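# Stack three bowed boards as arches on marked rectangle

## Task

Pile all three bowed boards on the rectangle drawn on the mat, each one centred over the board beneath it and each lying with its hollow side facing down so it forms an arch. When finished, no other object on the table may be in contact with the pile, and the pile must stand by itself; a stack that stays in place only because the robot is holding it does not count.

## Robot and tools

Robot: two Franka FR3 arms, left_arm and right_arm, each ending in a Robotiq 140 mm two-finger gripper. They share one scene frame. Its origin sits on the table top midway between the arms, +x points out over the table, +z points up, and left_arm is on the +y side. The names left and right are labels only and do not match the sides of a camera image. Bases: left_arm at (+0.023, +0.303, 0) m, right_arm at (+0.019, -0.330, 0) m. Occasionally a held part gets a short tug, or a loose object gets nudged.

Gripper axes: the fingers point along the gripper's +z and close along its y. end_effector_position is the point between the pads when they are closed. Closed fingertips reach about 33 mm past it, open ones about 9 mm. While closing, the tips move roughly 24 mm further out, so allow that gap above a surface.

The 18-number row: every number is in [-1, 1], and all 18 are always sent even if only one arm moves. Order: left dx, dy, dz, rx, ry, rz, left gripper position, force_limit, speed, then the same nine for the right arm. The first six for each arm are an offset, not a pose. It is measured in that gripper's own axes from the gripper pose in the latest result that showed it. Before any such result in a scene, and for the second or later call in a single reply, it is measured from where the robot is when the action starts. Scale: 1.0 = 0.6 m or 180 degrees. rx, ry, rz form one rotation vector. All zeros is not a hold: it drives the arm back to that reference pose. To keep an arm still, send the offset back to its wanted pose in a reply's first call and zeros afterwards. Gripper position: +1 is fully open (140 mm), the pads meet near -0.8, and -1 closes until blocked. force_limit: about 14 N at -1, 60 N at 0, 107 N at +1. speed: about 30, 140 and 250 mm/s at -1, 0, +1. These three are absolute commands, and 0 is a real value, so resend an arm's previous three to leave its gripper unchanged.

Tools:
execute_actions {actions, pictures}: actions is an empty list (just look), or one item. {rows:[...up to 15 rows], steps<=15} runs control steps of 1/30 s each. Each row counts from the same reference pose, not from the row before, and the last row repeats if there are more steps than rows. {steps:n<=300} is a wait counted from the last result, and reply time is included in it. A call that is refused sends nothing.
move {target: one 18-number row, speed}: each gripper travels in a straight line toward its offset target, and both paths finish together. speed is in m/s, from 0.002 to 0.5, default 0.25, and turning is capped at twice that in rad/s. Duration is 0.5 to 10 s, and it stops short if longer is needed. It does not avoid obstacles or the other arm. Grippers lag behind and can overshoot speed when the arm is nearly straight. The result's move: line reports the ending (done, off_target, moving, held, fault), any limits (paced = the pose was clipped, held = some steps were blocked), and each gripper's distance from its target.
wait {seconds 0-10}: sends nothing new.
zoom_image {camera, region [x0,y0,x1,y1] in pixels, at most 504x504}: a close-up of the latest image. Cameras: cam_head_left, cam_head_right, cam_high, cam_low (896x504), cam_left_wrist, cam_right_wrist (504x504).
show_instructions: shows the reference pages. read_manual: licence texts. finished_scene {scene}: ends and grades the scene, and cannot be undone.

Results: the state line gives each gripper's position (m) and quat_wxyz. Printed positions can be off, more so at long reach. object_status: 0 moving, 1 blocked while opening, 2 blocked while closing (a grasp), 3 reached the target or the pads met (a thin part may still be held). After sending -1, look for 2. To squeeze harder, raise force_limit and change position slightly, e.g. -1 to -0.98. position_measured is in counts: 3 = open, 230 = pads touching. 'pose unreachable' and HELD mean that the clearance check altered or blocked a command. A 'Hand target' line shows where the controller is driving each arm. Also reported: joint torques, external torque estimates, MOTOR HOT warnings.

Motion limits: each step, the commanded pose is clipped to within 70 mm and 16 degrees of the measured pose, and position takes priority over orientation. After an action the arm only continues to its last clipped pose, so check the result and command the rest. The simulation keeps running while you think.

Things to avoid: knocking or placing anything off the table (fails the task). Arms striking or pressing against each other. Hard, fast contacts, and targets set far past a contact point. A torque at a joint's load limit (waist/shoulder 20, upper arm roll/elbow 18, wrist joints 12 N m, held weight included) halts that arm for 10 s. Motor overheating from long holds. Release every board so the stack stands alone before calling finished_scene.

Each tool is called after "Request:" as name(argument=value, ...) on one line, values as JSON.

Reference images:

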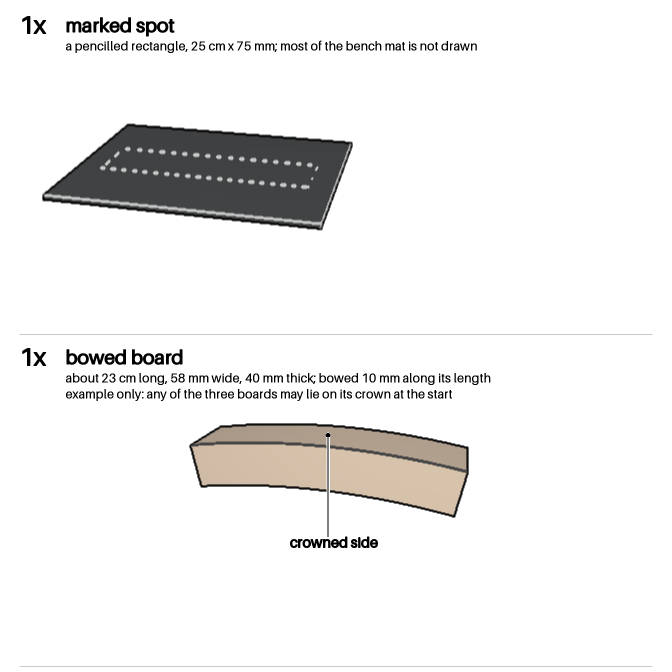

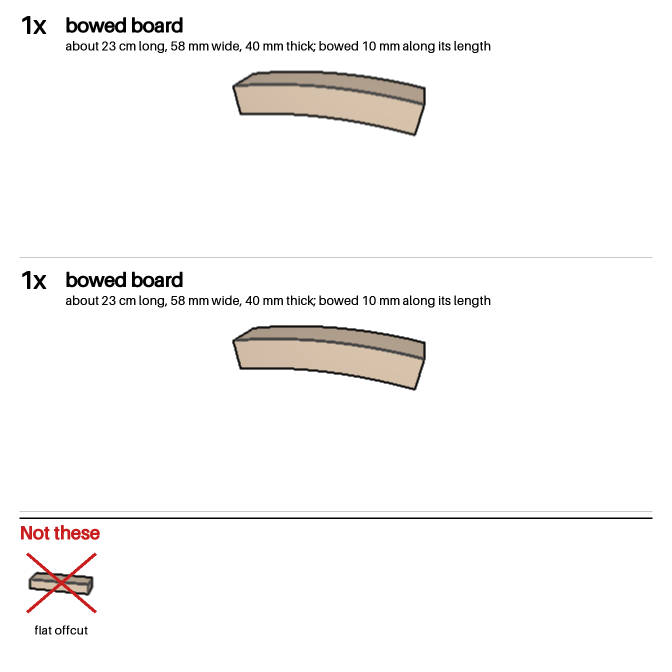

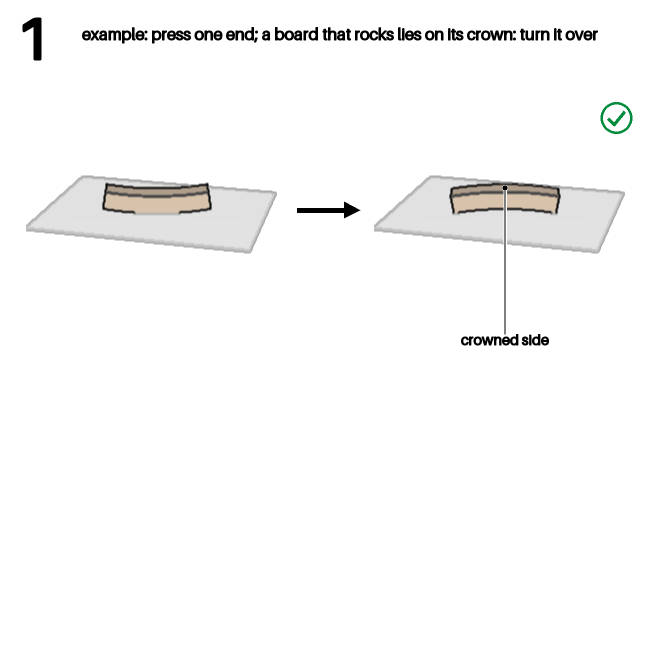

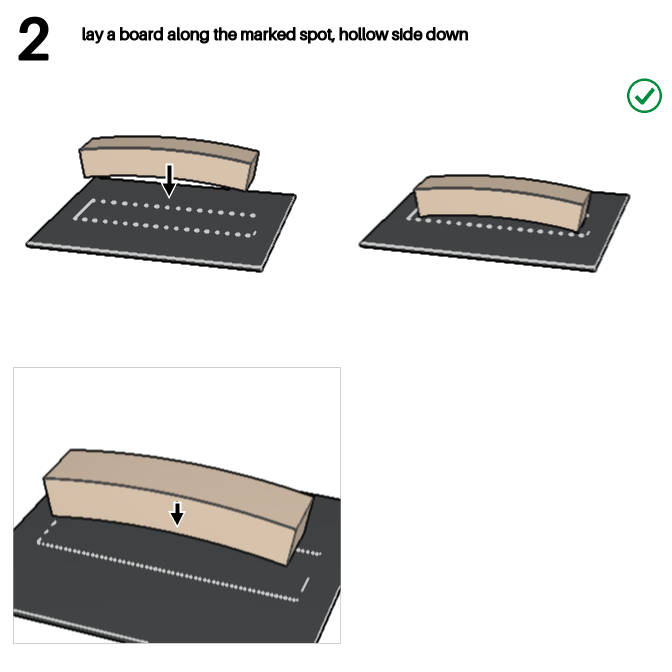

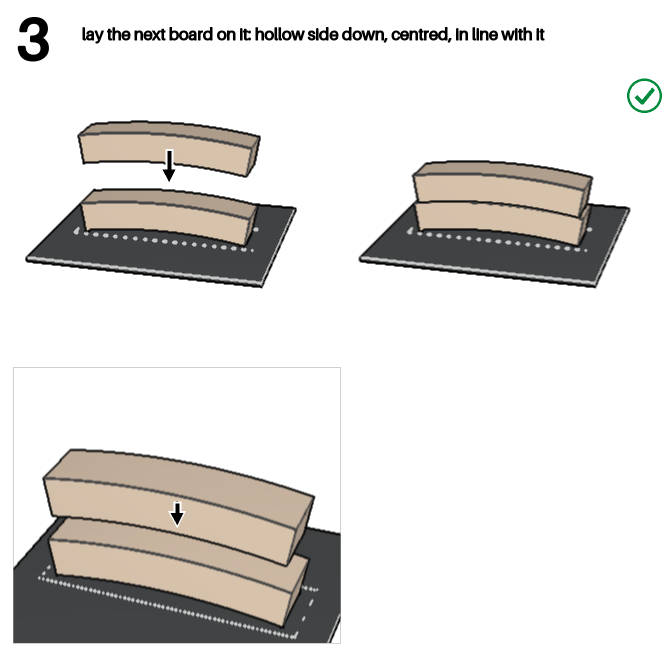

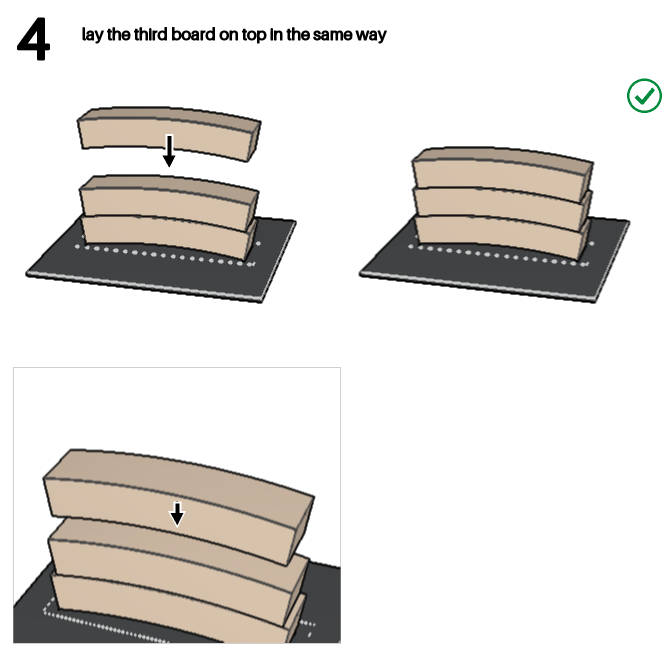

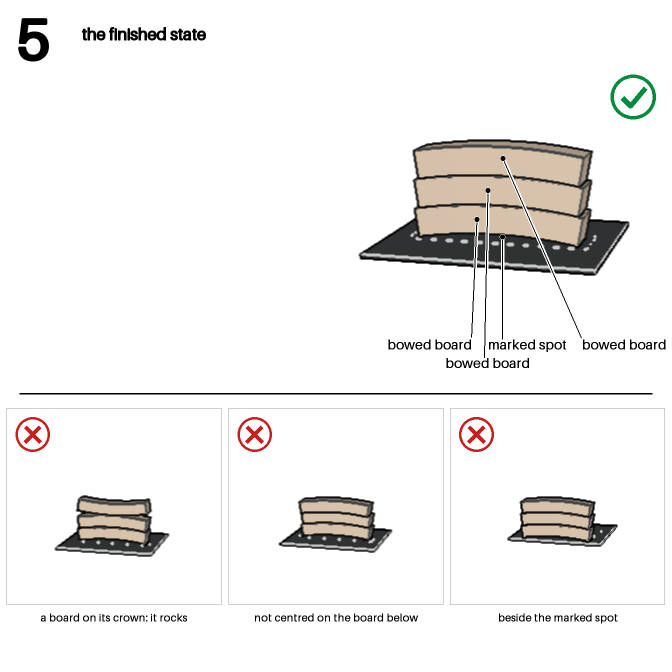

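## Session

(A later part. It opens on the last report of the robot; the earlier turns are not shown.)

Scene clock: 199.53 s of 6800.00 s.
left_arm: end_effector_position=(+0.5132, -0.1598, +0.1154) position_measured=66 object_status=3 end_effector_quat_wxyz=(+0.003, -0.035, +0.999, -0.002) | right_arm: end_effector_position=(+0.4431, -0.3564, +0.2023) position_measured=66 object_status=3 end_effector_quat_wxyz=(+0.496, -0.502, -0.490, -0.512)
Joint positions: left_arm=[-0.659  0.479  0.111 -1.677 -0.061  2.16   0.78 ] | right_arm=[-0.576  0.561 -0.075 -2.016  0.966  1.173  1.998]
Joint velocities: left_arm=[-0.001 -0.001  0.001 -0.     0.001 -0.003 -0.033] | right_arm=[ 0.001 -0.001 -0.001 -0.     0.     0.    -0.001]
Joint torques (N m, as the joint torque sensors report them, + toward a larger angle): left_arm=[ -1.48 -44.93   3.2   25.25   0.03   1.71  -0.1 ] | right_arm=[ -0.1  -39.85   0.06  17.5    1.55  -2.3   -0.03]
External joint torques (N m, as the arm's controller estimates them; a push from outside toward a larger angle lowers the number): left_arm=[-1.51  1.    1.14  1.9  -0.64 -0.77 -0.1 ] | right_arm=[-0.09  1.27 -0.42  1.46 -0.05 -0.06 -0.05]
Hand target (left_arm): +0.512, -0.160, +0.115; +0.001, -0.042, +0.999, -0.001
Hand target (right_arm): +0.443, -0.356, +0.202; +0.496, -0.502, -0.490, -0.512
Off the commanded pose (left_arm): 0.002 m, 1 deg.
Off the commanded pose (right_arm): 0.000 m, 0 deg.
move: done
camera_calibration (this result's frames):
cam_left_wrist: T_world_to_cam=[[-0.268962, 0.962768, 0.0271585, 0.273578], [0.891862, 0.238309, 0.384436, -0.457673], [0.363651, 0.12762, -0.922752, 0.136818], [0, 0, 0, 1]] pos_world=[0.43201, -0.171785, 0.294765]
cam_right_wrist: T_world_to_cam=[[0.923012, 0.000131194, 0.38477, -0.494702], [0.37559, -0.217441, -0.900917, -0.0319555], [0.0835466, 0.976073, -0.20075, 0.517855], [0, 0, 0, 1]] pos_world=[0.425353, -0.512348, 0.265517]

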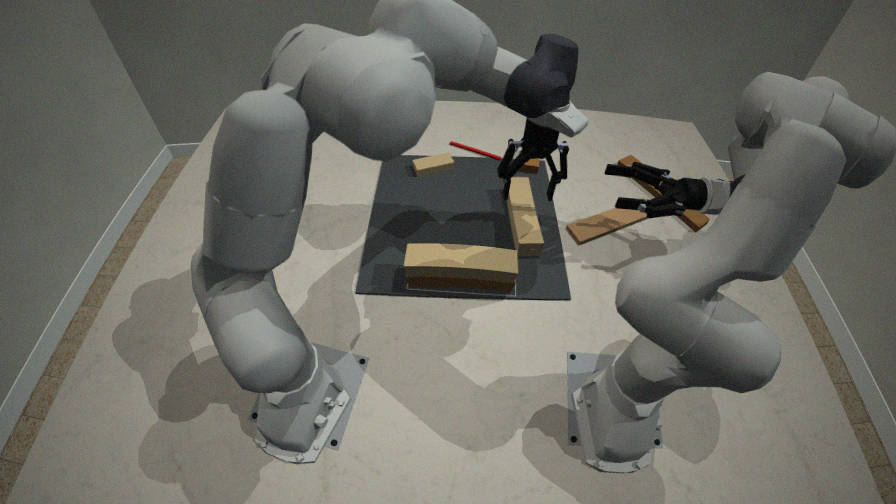

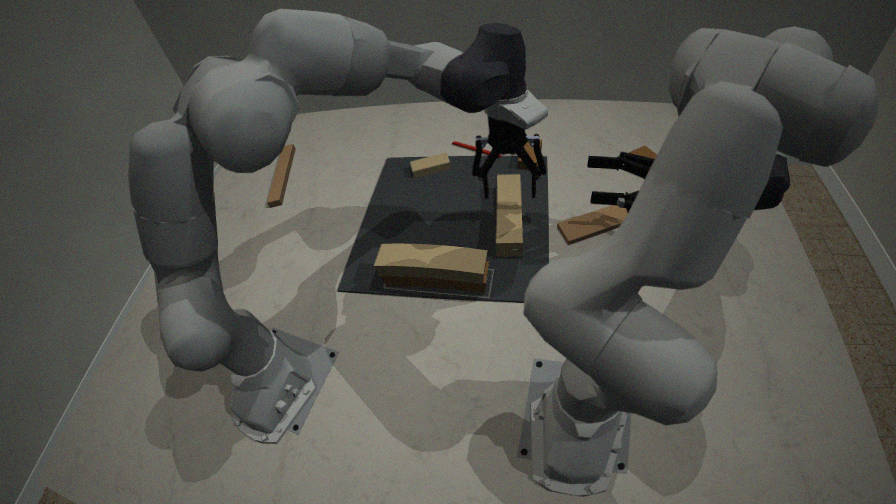

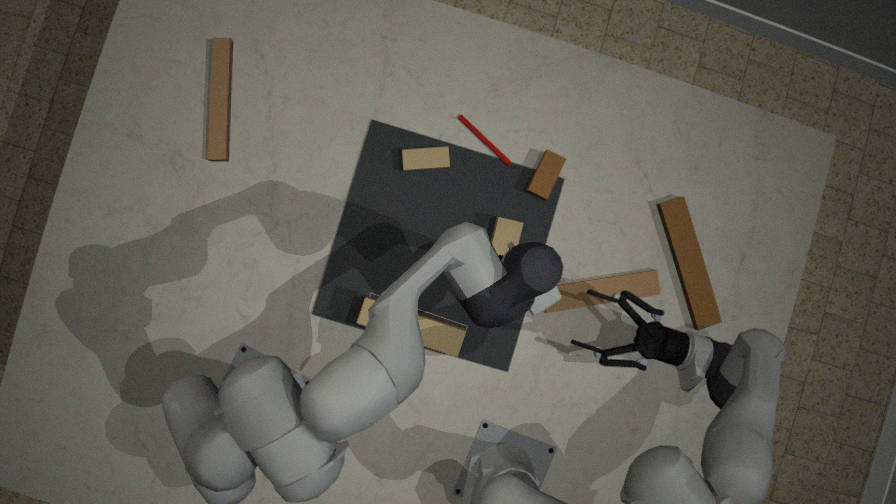

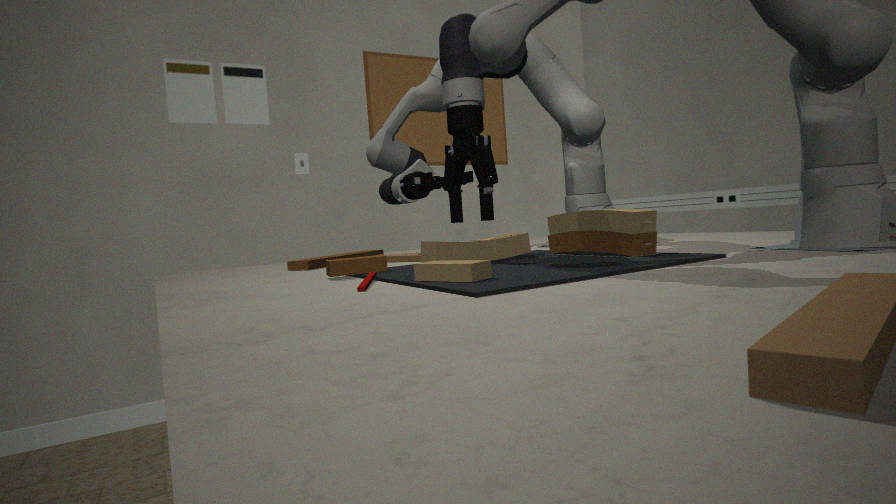

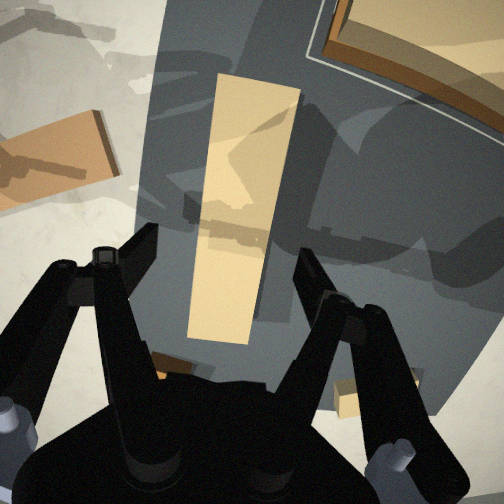

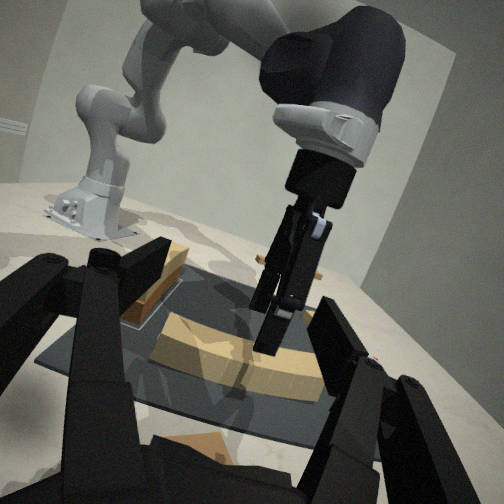

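Request:
move(target=[0.007,0.006,0.12,0,0,-0.003,0.5,0,0,0,0,0,0.009,-0.004,0.004,0.5,0.6,0], speed=0.12)

Request:
execute_actions(actions=[{"rows":[[0,0,0,0,0,0,-1,0,0,0,0,0,0,0,0,0.5,0.6,0]]}], pictures=false)

Request:
move(target=[0,0,-0.16,0,0,0,-1,0,0,0,0,0,0,0,0,0.5,0.6,0], speed=0.2)

Request:
move(target=[0.06,0.273,-0.14,0,0,0.522,-1,0,0,0.005,0,0.3,0,0,0,0.5,0.6,0], speed=0.35)

Scene clock: 212.70 s of 6800.00 s.
left_arm: end_effector_position=(+0.5088, -0.1544, +0.0425) position_measured=66 object_status=3 end_effector_quat_wxyz=(+0.002, -0.042, +0.999, +0.001) | right_arm: end_effector_position=(+0.4438, -0.3572, +0.2021) position_measured=66 object_status=3 end_effector_quat_wxyz=(+0.500, -0.501, -0.497, -0.501)
Joint positions: left_arm=[-0.659  0.566  0.108 -1.738 -0.072  2.301  0.773] | right_arm=[-0.568  0.565 -0.075 -1.995  0.952  1.169  2.013]
Joint velocities: left_arm=[ 0.001 -0.001  0.001  0.     0.     0.012 -0.   ] | right_arm=[-0.002 -0.001  0.    -0.    -0.001 -0.001  0.005]
Joint torques (N m, as the joint torque sensors report them, + toward a larger angle): left_arm=[  1.55 -46.9    1.02  23.49  -0.04   2.7    0.31] | right_arm=[  0.58 -40.13   0.81  19.39   0.83  -2.76   0.29]
External joint torques (N m, as the arm's controller estimates them; a push from outside toward a larger angle lowers the number): left_arm=[ 1.37  0.07 -1.51  1.39 -0.64  0.23  0.31] | right_arm=[ 0.7   1.29  0.42  3.14 -0.79 -0.57  0.26]
Hand target (left_arm): +0.510, -0.156, +0.043; +0.003, -0.040, +0.999, -0.002
Hand target (right_arm): +0.443, -0.356, +0.202; +0.504, -0.501, -0.497, -0.498
Off the commanded pose (left_arm): 0.003 m, 1 deg.
Off the commanded pose (right_arm): 0.001 m, 0 deg.
After step 90, 9.00 s passed at rest.
move: done
camera_calibration (this result's frames):
cam_left_wrist: T_world_to_cam=[[-0.282886, 0.958537, 0.0343946, 0.275348], [0.889114, 0.248609, 0.384278, -0.424066], [0.359793, 0.139288, -0.922577, 0.0742231], [0, 0, 0, 1]] pos_world=[0.42823, -0.168842, 0.221965]
cam_right_wrist: T_world_to_cam=[[0.925408, 0.0257581, 0.378097, -0.485813], [0.374139, -0.220937, -0.90067, -0.0331547], [0.060336, 0.974948, -0.214094, 0.531098], [0, 0, 0, 1]] pos_world=[0.429935, -0.512605, 0.267528]

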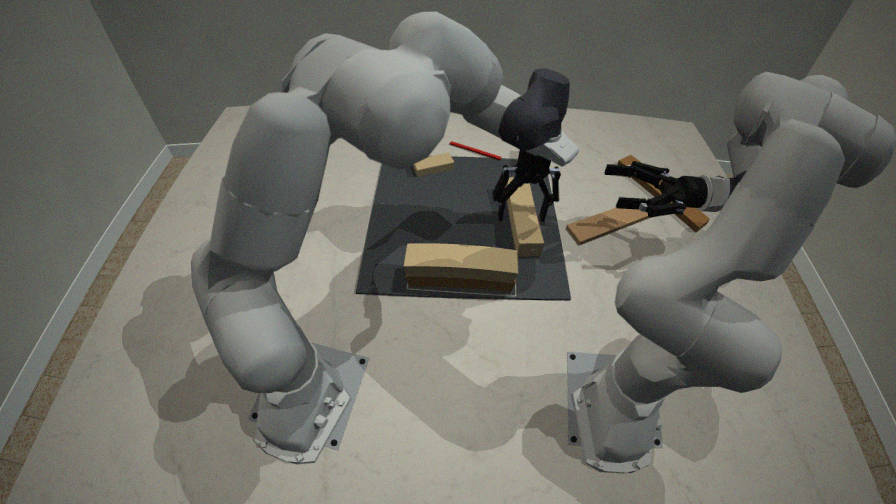

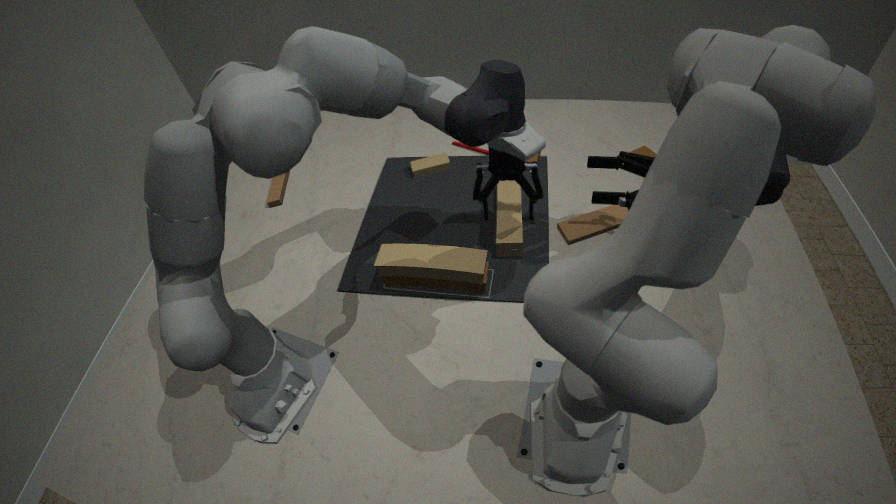

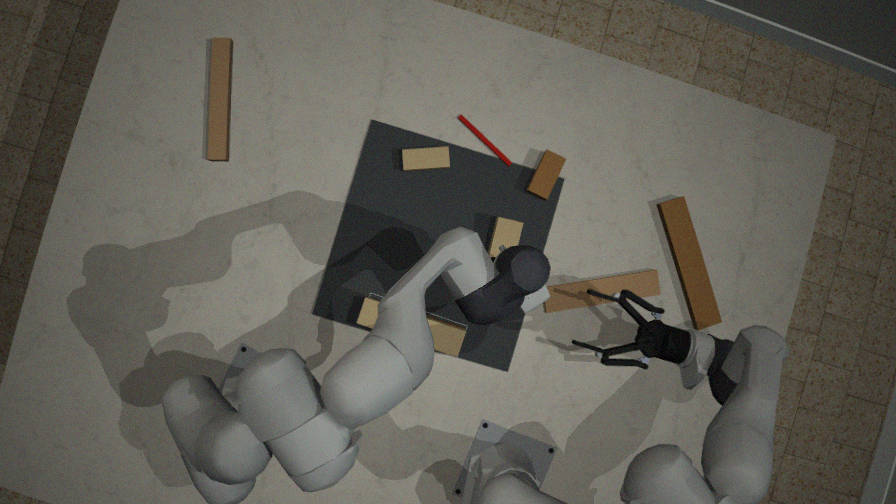

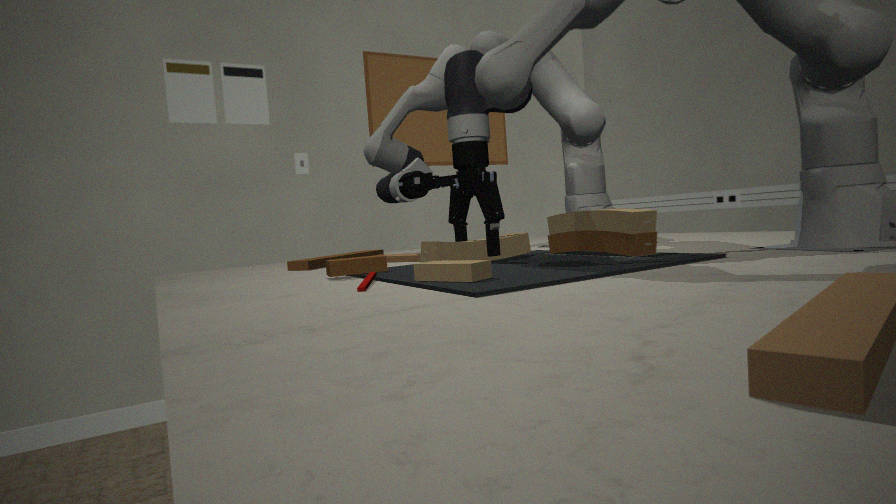

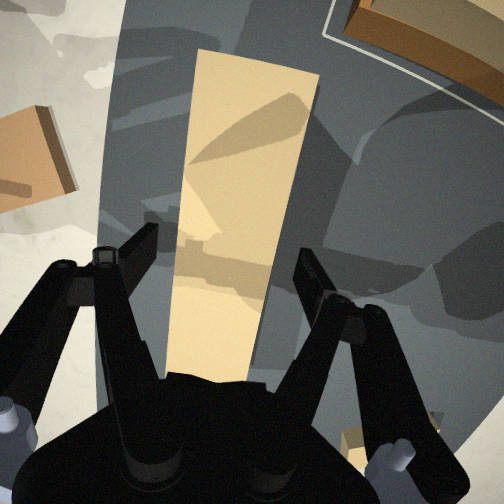

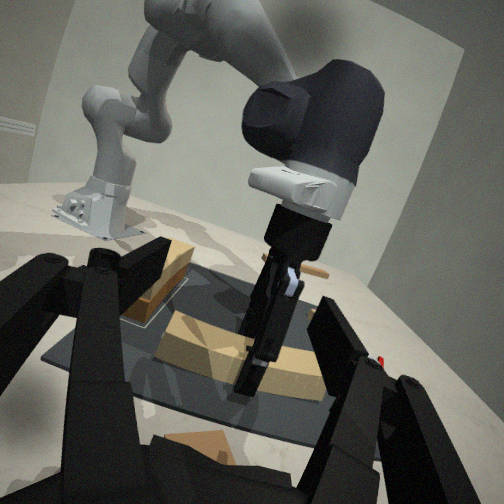

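Scene clock: 213.20 s of 6800.00 s.
left_arm: end_effector_position=(+0.5091, -0.1549, +0.0431) position_measured=141 object_status=0 end_effector_quat_wxyz=(+0.002, -0.042, +0.999, +0.001) | right_arm: end_effector_position=(+0.4438, -0.3572, +0.2021) position_measured=66 object_status=3 end_effector_quat_wxyz=(+0.501, -0.501, -0.497, -0.501)
Joint positions: left_arm=[-0.659  0.566  0.107 -1.738 -0.072  2.302  0.773] | right_arm=[-0.568  0.565 -0.075 -1.995  0.952  1.169  2.013]
Joint velocities: left_arm=[-0.001 -0.    -0.    -0.001  0.001  0.001 -0.002] | right_arm=[ 0.001  0.001 -0.001 -0.     0.001  0.001  0.   ]
Joint torques (N m, as the joint torque sensors report them, + toward a larger angle): left_arm=[  0.34 -46.48   2.12  23.12   0.51   2.17   0.08] | right_arm=[ -0.21 -40.86  -0.21  17.74   1.61  -2.28  -0.02]
External joint torques (N m, as the arm's controller estimates them; a push from outside toward a larger angle lowers the number): left_arm=[ 0.43  0.33 -0.17  1.09 -0.09 -0.28  0.08] | right_arm=[-0.21  0.48 -0.68  1.51 -0.01 -0.09 -0.04]
Hand target (left_arm): +0.509, -0.154, +0.043; +0.002, -0.042, +0.999, +0.001
Hand target (right_arm): +0.444, -0.357, +0.202; +0.500, -0.501, -0.497, -0.501
Off the commanded pose (left_arm): 0.001 m, 0 deg.
Off the commanded pose (right_arm): 0.000 m, 0 deg.
Steps of this call (steps 1 to 15: all 15 steps of this action). Readings (end_effector_position | what the end effector reports):
1: left_arm (+0.5089, -0.1544, +0.0425) | right_arm (+0.4438, -0.3572, +0.2021) | left_arm position_measured=66 object_status=0 | right_arm position_measured=66 object_status=3
2: left_arm (+0.5089, -0.1544, +0.0425) | right_arm (+0.4438, -0.3572, +0.2021) | left_arm position_measured=72 object_status=0 | right_arm position_measured=66 object_status=3
4: left_arm (+0.5089, -0.1544, +0.0425) | right_arm (+0.4438, -0.3572, +0.2021) | left_arm position_measured=87 object_status=0 | right_arm position_measured=66 object_status=3
8: left_arm (+0.5089, -0.1544, +0.0425) | right_arm (+0.4438, -0.3572, +0.2021) | left_arm position_measured=117 object_status=0 | right_arm position_measured=66 object_status=3
15: the state above

Scene clock: 214.57 s of 6800.00 s.
left_arm: end_effector_position=(+0.5073, -0.1554, +0.1364) position_measured=141 object_status=2 end_effector_quat_wxyz=(+0.000, -0.039, +0.999, +0.000) | right_arm: end_effector_position=(+0.4438, -0.3572, +0.2021) position_measured=66 object_status=3 end_effector_quat_wxyz=(+0.501, -0.501, -0.497, -0.501)
Joint positions: left_arm=[-0.66   0.439  0.11  -1.682 -0.054  2.118  0.766] | right_arm=[-0.568  0.565 -0.075 -1.995  0.952  1.169  2.013]
Joint velocities: left_arm=[ 0.    -0.    -0.001 -0.001  0.001 -0.011 -0.002] | right_arm=[ 0.002 -0.002 -0.     0.001 -0.002  0.001 -0.   ]
Joint torques (N m, as the joint torque sensors report them, + toward a larger angle): left_arm=[ -1.11 -46.71   2.54  26.28   1.05   1.89  -0.18] | right_arm=[ -0.04 -41.03   0.42  17.85   1.56  -2.23   0.02]
External joint torques (N m, as the arm's controller estimates them; a push from outside toward a larger angle lowers the number): left_arm=[-1.15 -1.77  0.62  2.77  0.38 -0.57 -0.18] | right_arm=[-0.08  0.45 -0.09  1.56 -0.06 -0.04 -0.01]
Hand target (left_arm): +0.508, -0.156, +0.139; +0.002, -0.041, +0.999, +0.000
Hand target (right_arm): +0.444, -0.357, +0.202; +0.501, -0.501, -0.497, -0.501
Off the commanded pose (left_arm): 0.003 m, 0 deg.
Off the commanded pose (right_arm): 0.000 m, 0 deg.
move: done
camera_calibration (this result's frames):
cam_left_wrist: T_world_to_cam=[[-0.277525, 0.960161, 0.0327269, 0.270425], [0.8915, 0.244684, 0.381257, -0.459992], [0.35806, 0.134984, -0.92389, 0.161956], [0, 0, 0, 1]] pos_world=[0.427143, -0.16896, 0.316154]
cam_right_wrist: T_world_to_cam=[[0.925415, 0.02576, 0.378079, -0.485811], [0.374123, -0.220935, -0.900677, -0.0331449], [0.0603295, 0.974948, -0.214094, 0.531101], [0, 0, 0, 1]] pos_world=[0.429936, -0.512605, 0.267528]

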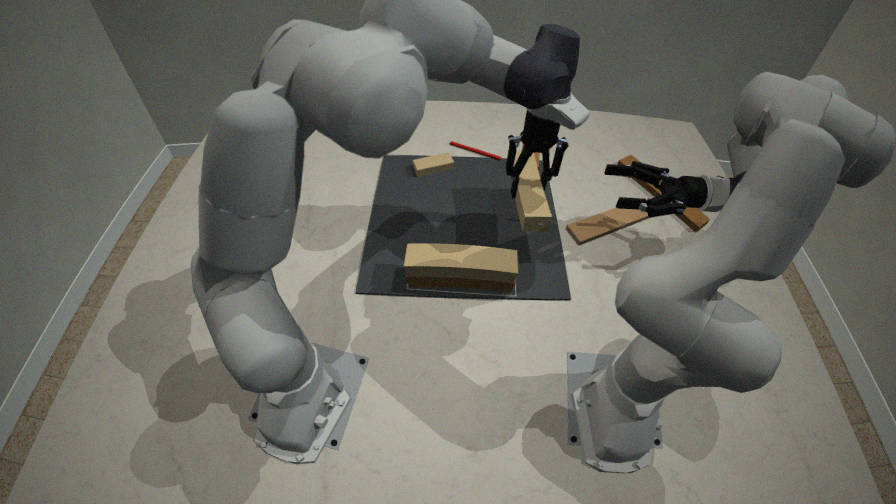

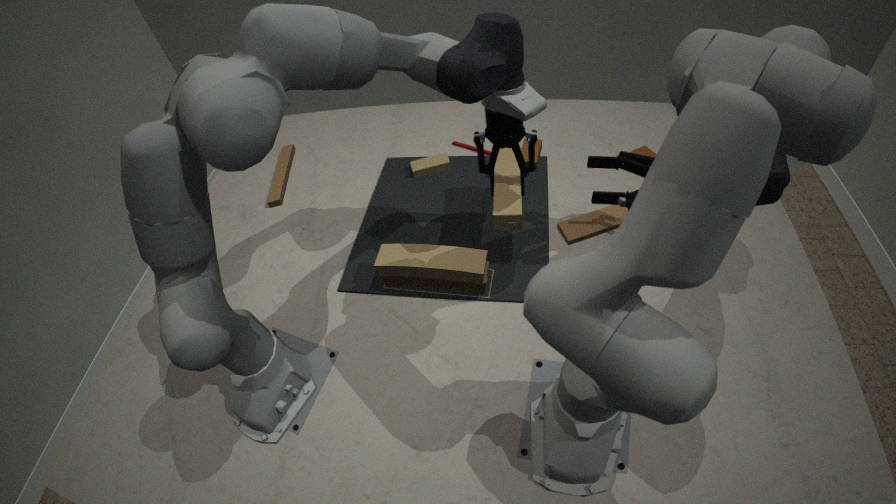

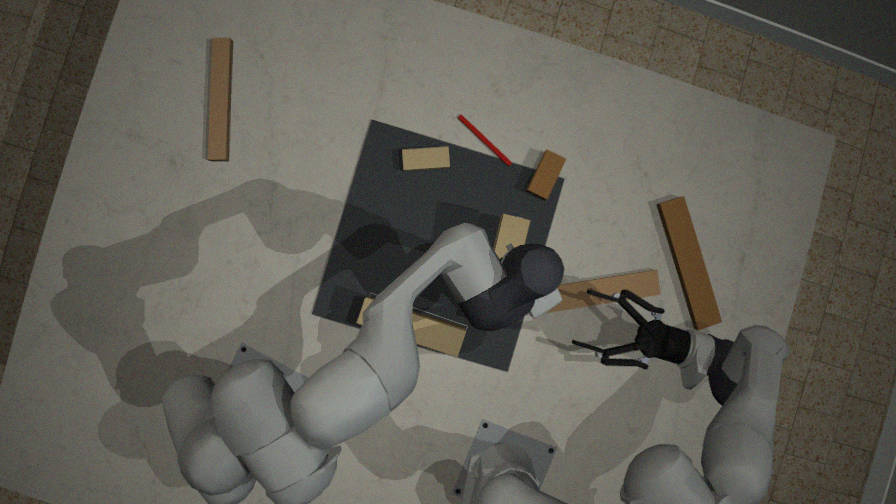

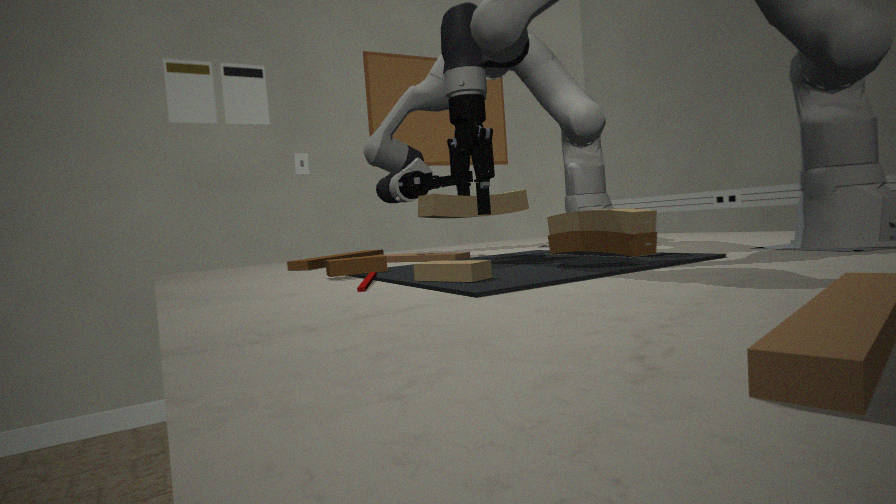

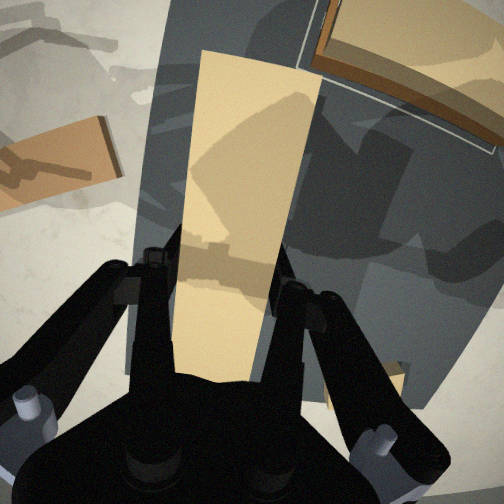

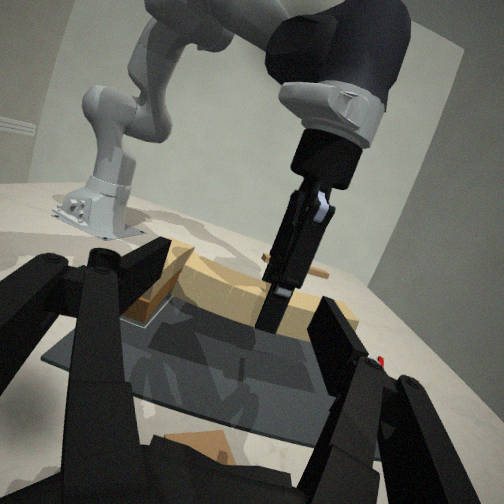

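Scene clock: 218.10 s of 6800.00 s.
left_arm: end_effector_position=(+0.4569, +0.0043, +0.2181) position_measured=141 object_status=2 end_effector_quat_wxyz=(-0.002, +0.700, +0.714, +0.001) | right_arm: end_effector_position=(+0.4415, -0.1789, +0.2033) position_measured=66 object_status=3 end_effector_quat_wxyz=(+0.503, -0.503, -0.497, -0.497)
Joint positions: left_arm=[-0.385 -0.056 -0.026 -2.139  0.001  2.08   2.516] | right_arm=[-0.349  0.361  0.037 -2.354  1.191  1.417  1.983]
Joint velocities: left_arm=[-0.     0.     0.    -0.    -0.001  0.     0.032] | right_arm=[ 0.002 -0.002 -0.    -0.     0.     0.001  0.   ]
Joint torques (N m, as the joint torque sensors report them, + toward a larger angle): left_arm=[  0.86 -31.59   1.11  26.86   0.19   1.95   0.43] | right_arm=[  0.21 -34.47   1.74  14.46   1.93  -1.88  -0.13]
External joint torques (N m, as the arm's controller estimates them; a push from outside toward a larger angle lowers the number): left_arm=[ 0.9  -2.04  1.18  3.17 -0.58 -0.46  0.43] | right_arm=[ 0.15 -0.23  0.27 -0.39  0.74  0.35 -0.16]
Hand target (left_arm): +0.458, +0.005, +0.221; +0.001, +0.704, +0.711, +0.001
Hand target (right_arm): +0.442, -0.178, +0.203; +0.501, -0.503, -0.498, -0.498
Off the commanded pose (left_arm): 0.003 m, 1 deg.
Off the commanded pose (right_arm): 0.004 m, 1 deg.
move: off_target (right_arm)
camera_calibration (this result's frames):
cam_left_wrist: T_world_to_cam=[[0.974708, 0.221062, 0.0328047, -0.468609], [0.192756, -0.905869, 0.377155, -0.160149], [0.113092, -0.361293, -0.925569, 0.348333], [0, 0, 0, 1]] pos_world=[0.448233, 0.0843679, 0.39818]
cam_right_wrist: T_world_to_cam=[[0.928533, 0.029797, 0.370053, -0.487779], [0.367073, -0.222804, -0.903114, 0.0113846], [0.0555393, 0.974408, -0.217819, 0.360481], [0, 0, 0, 1]] pos_world=[0.428719, -0.334184, 0.269305]

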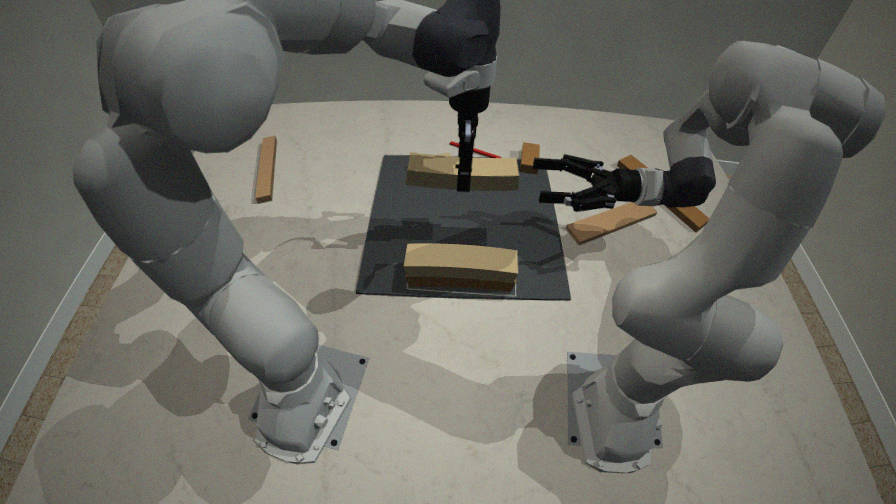

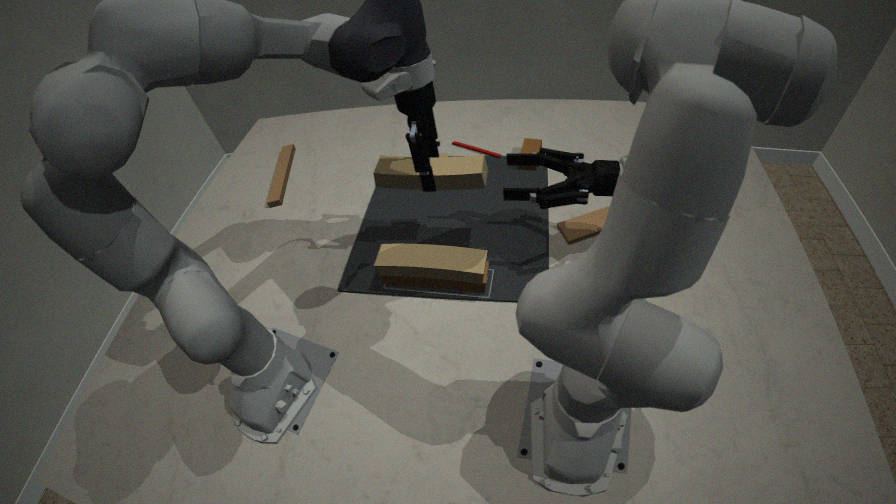

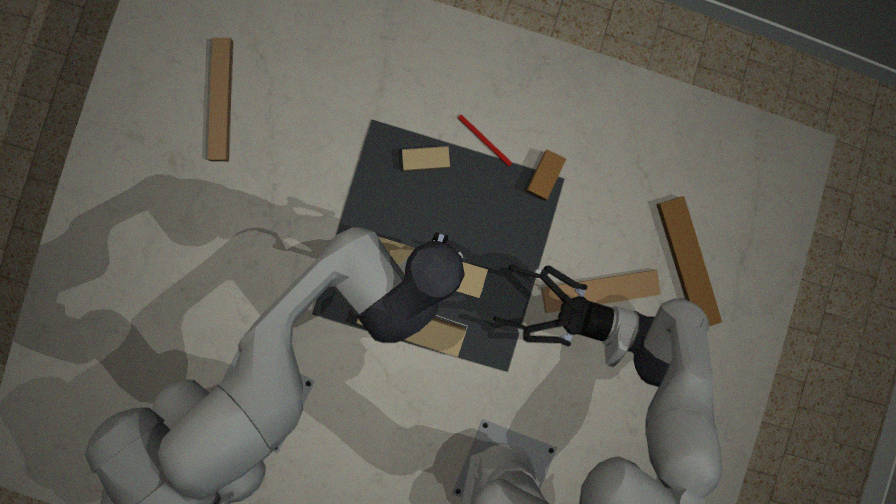

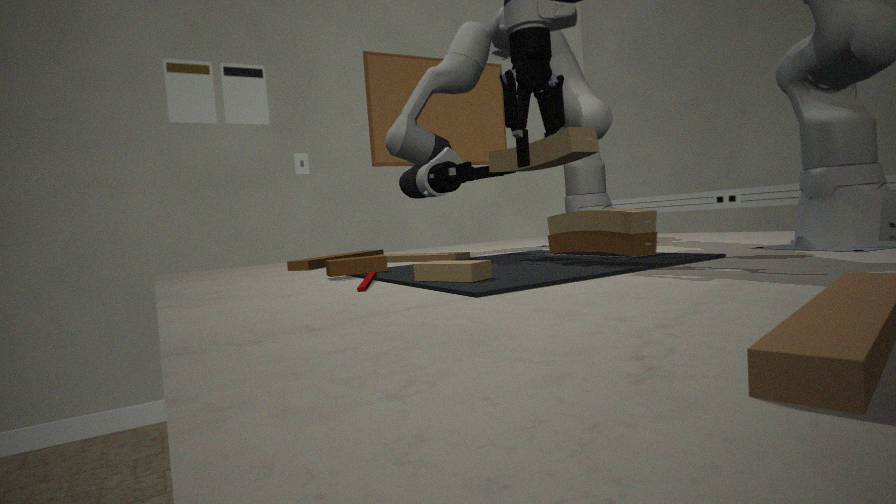

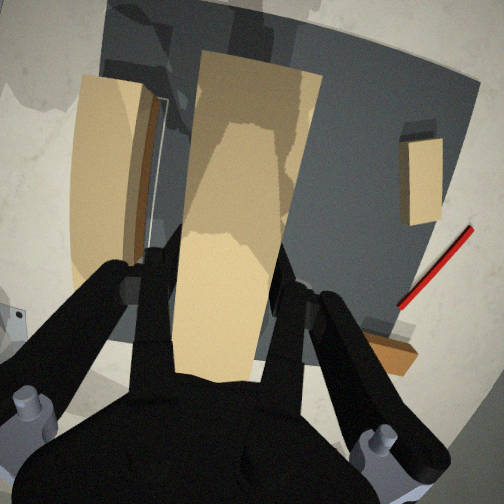

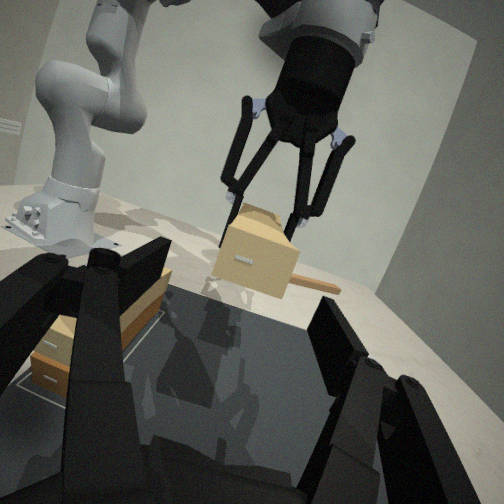

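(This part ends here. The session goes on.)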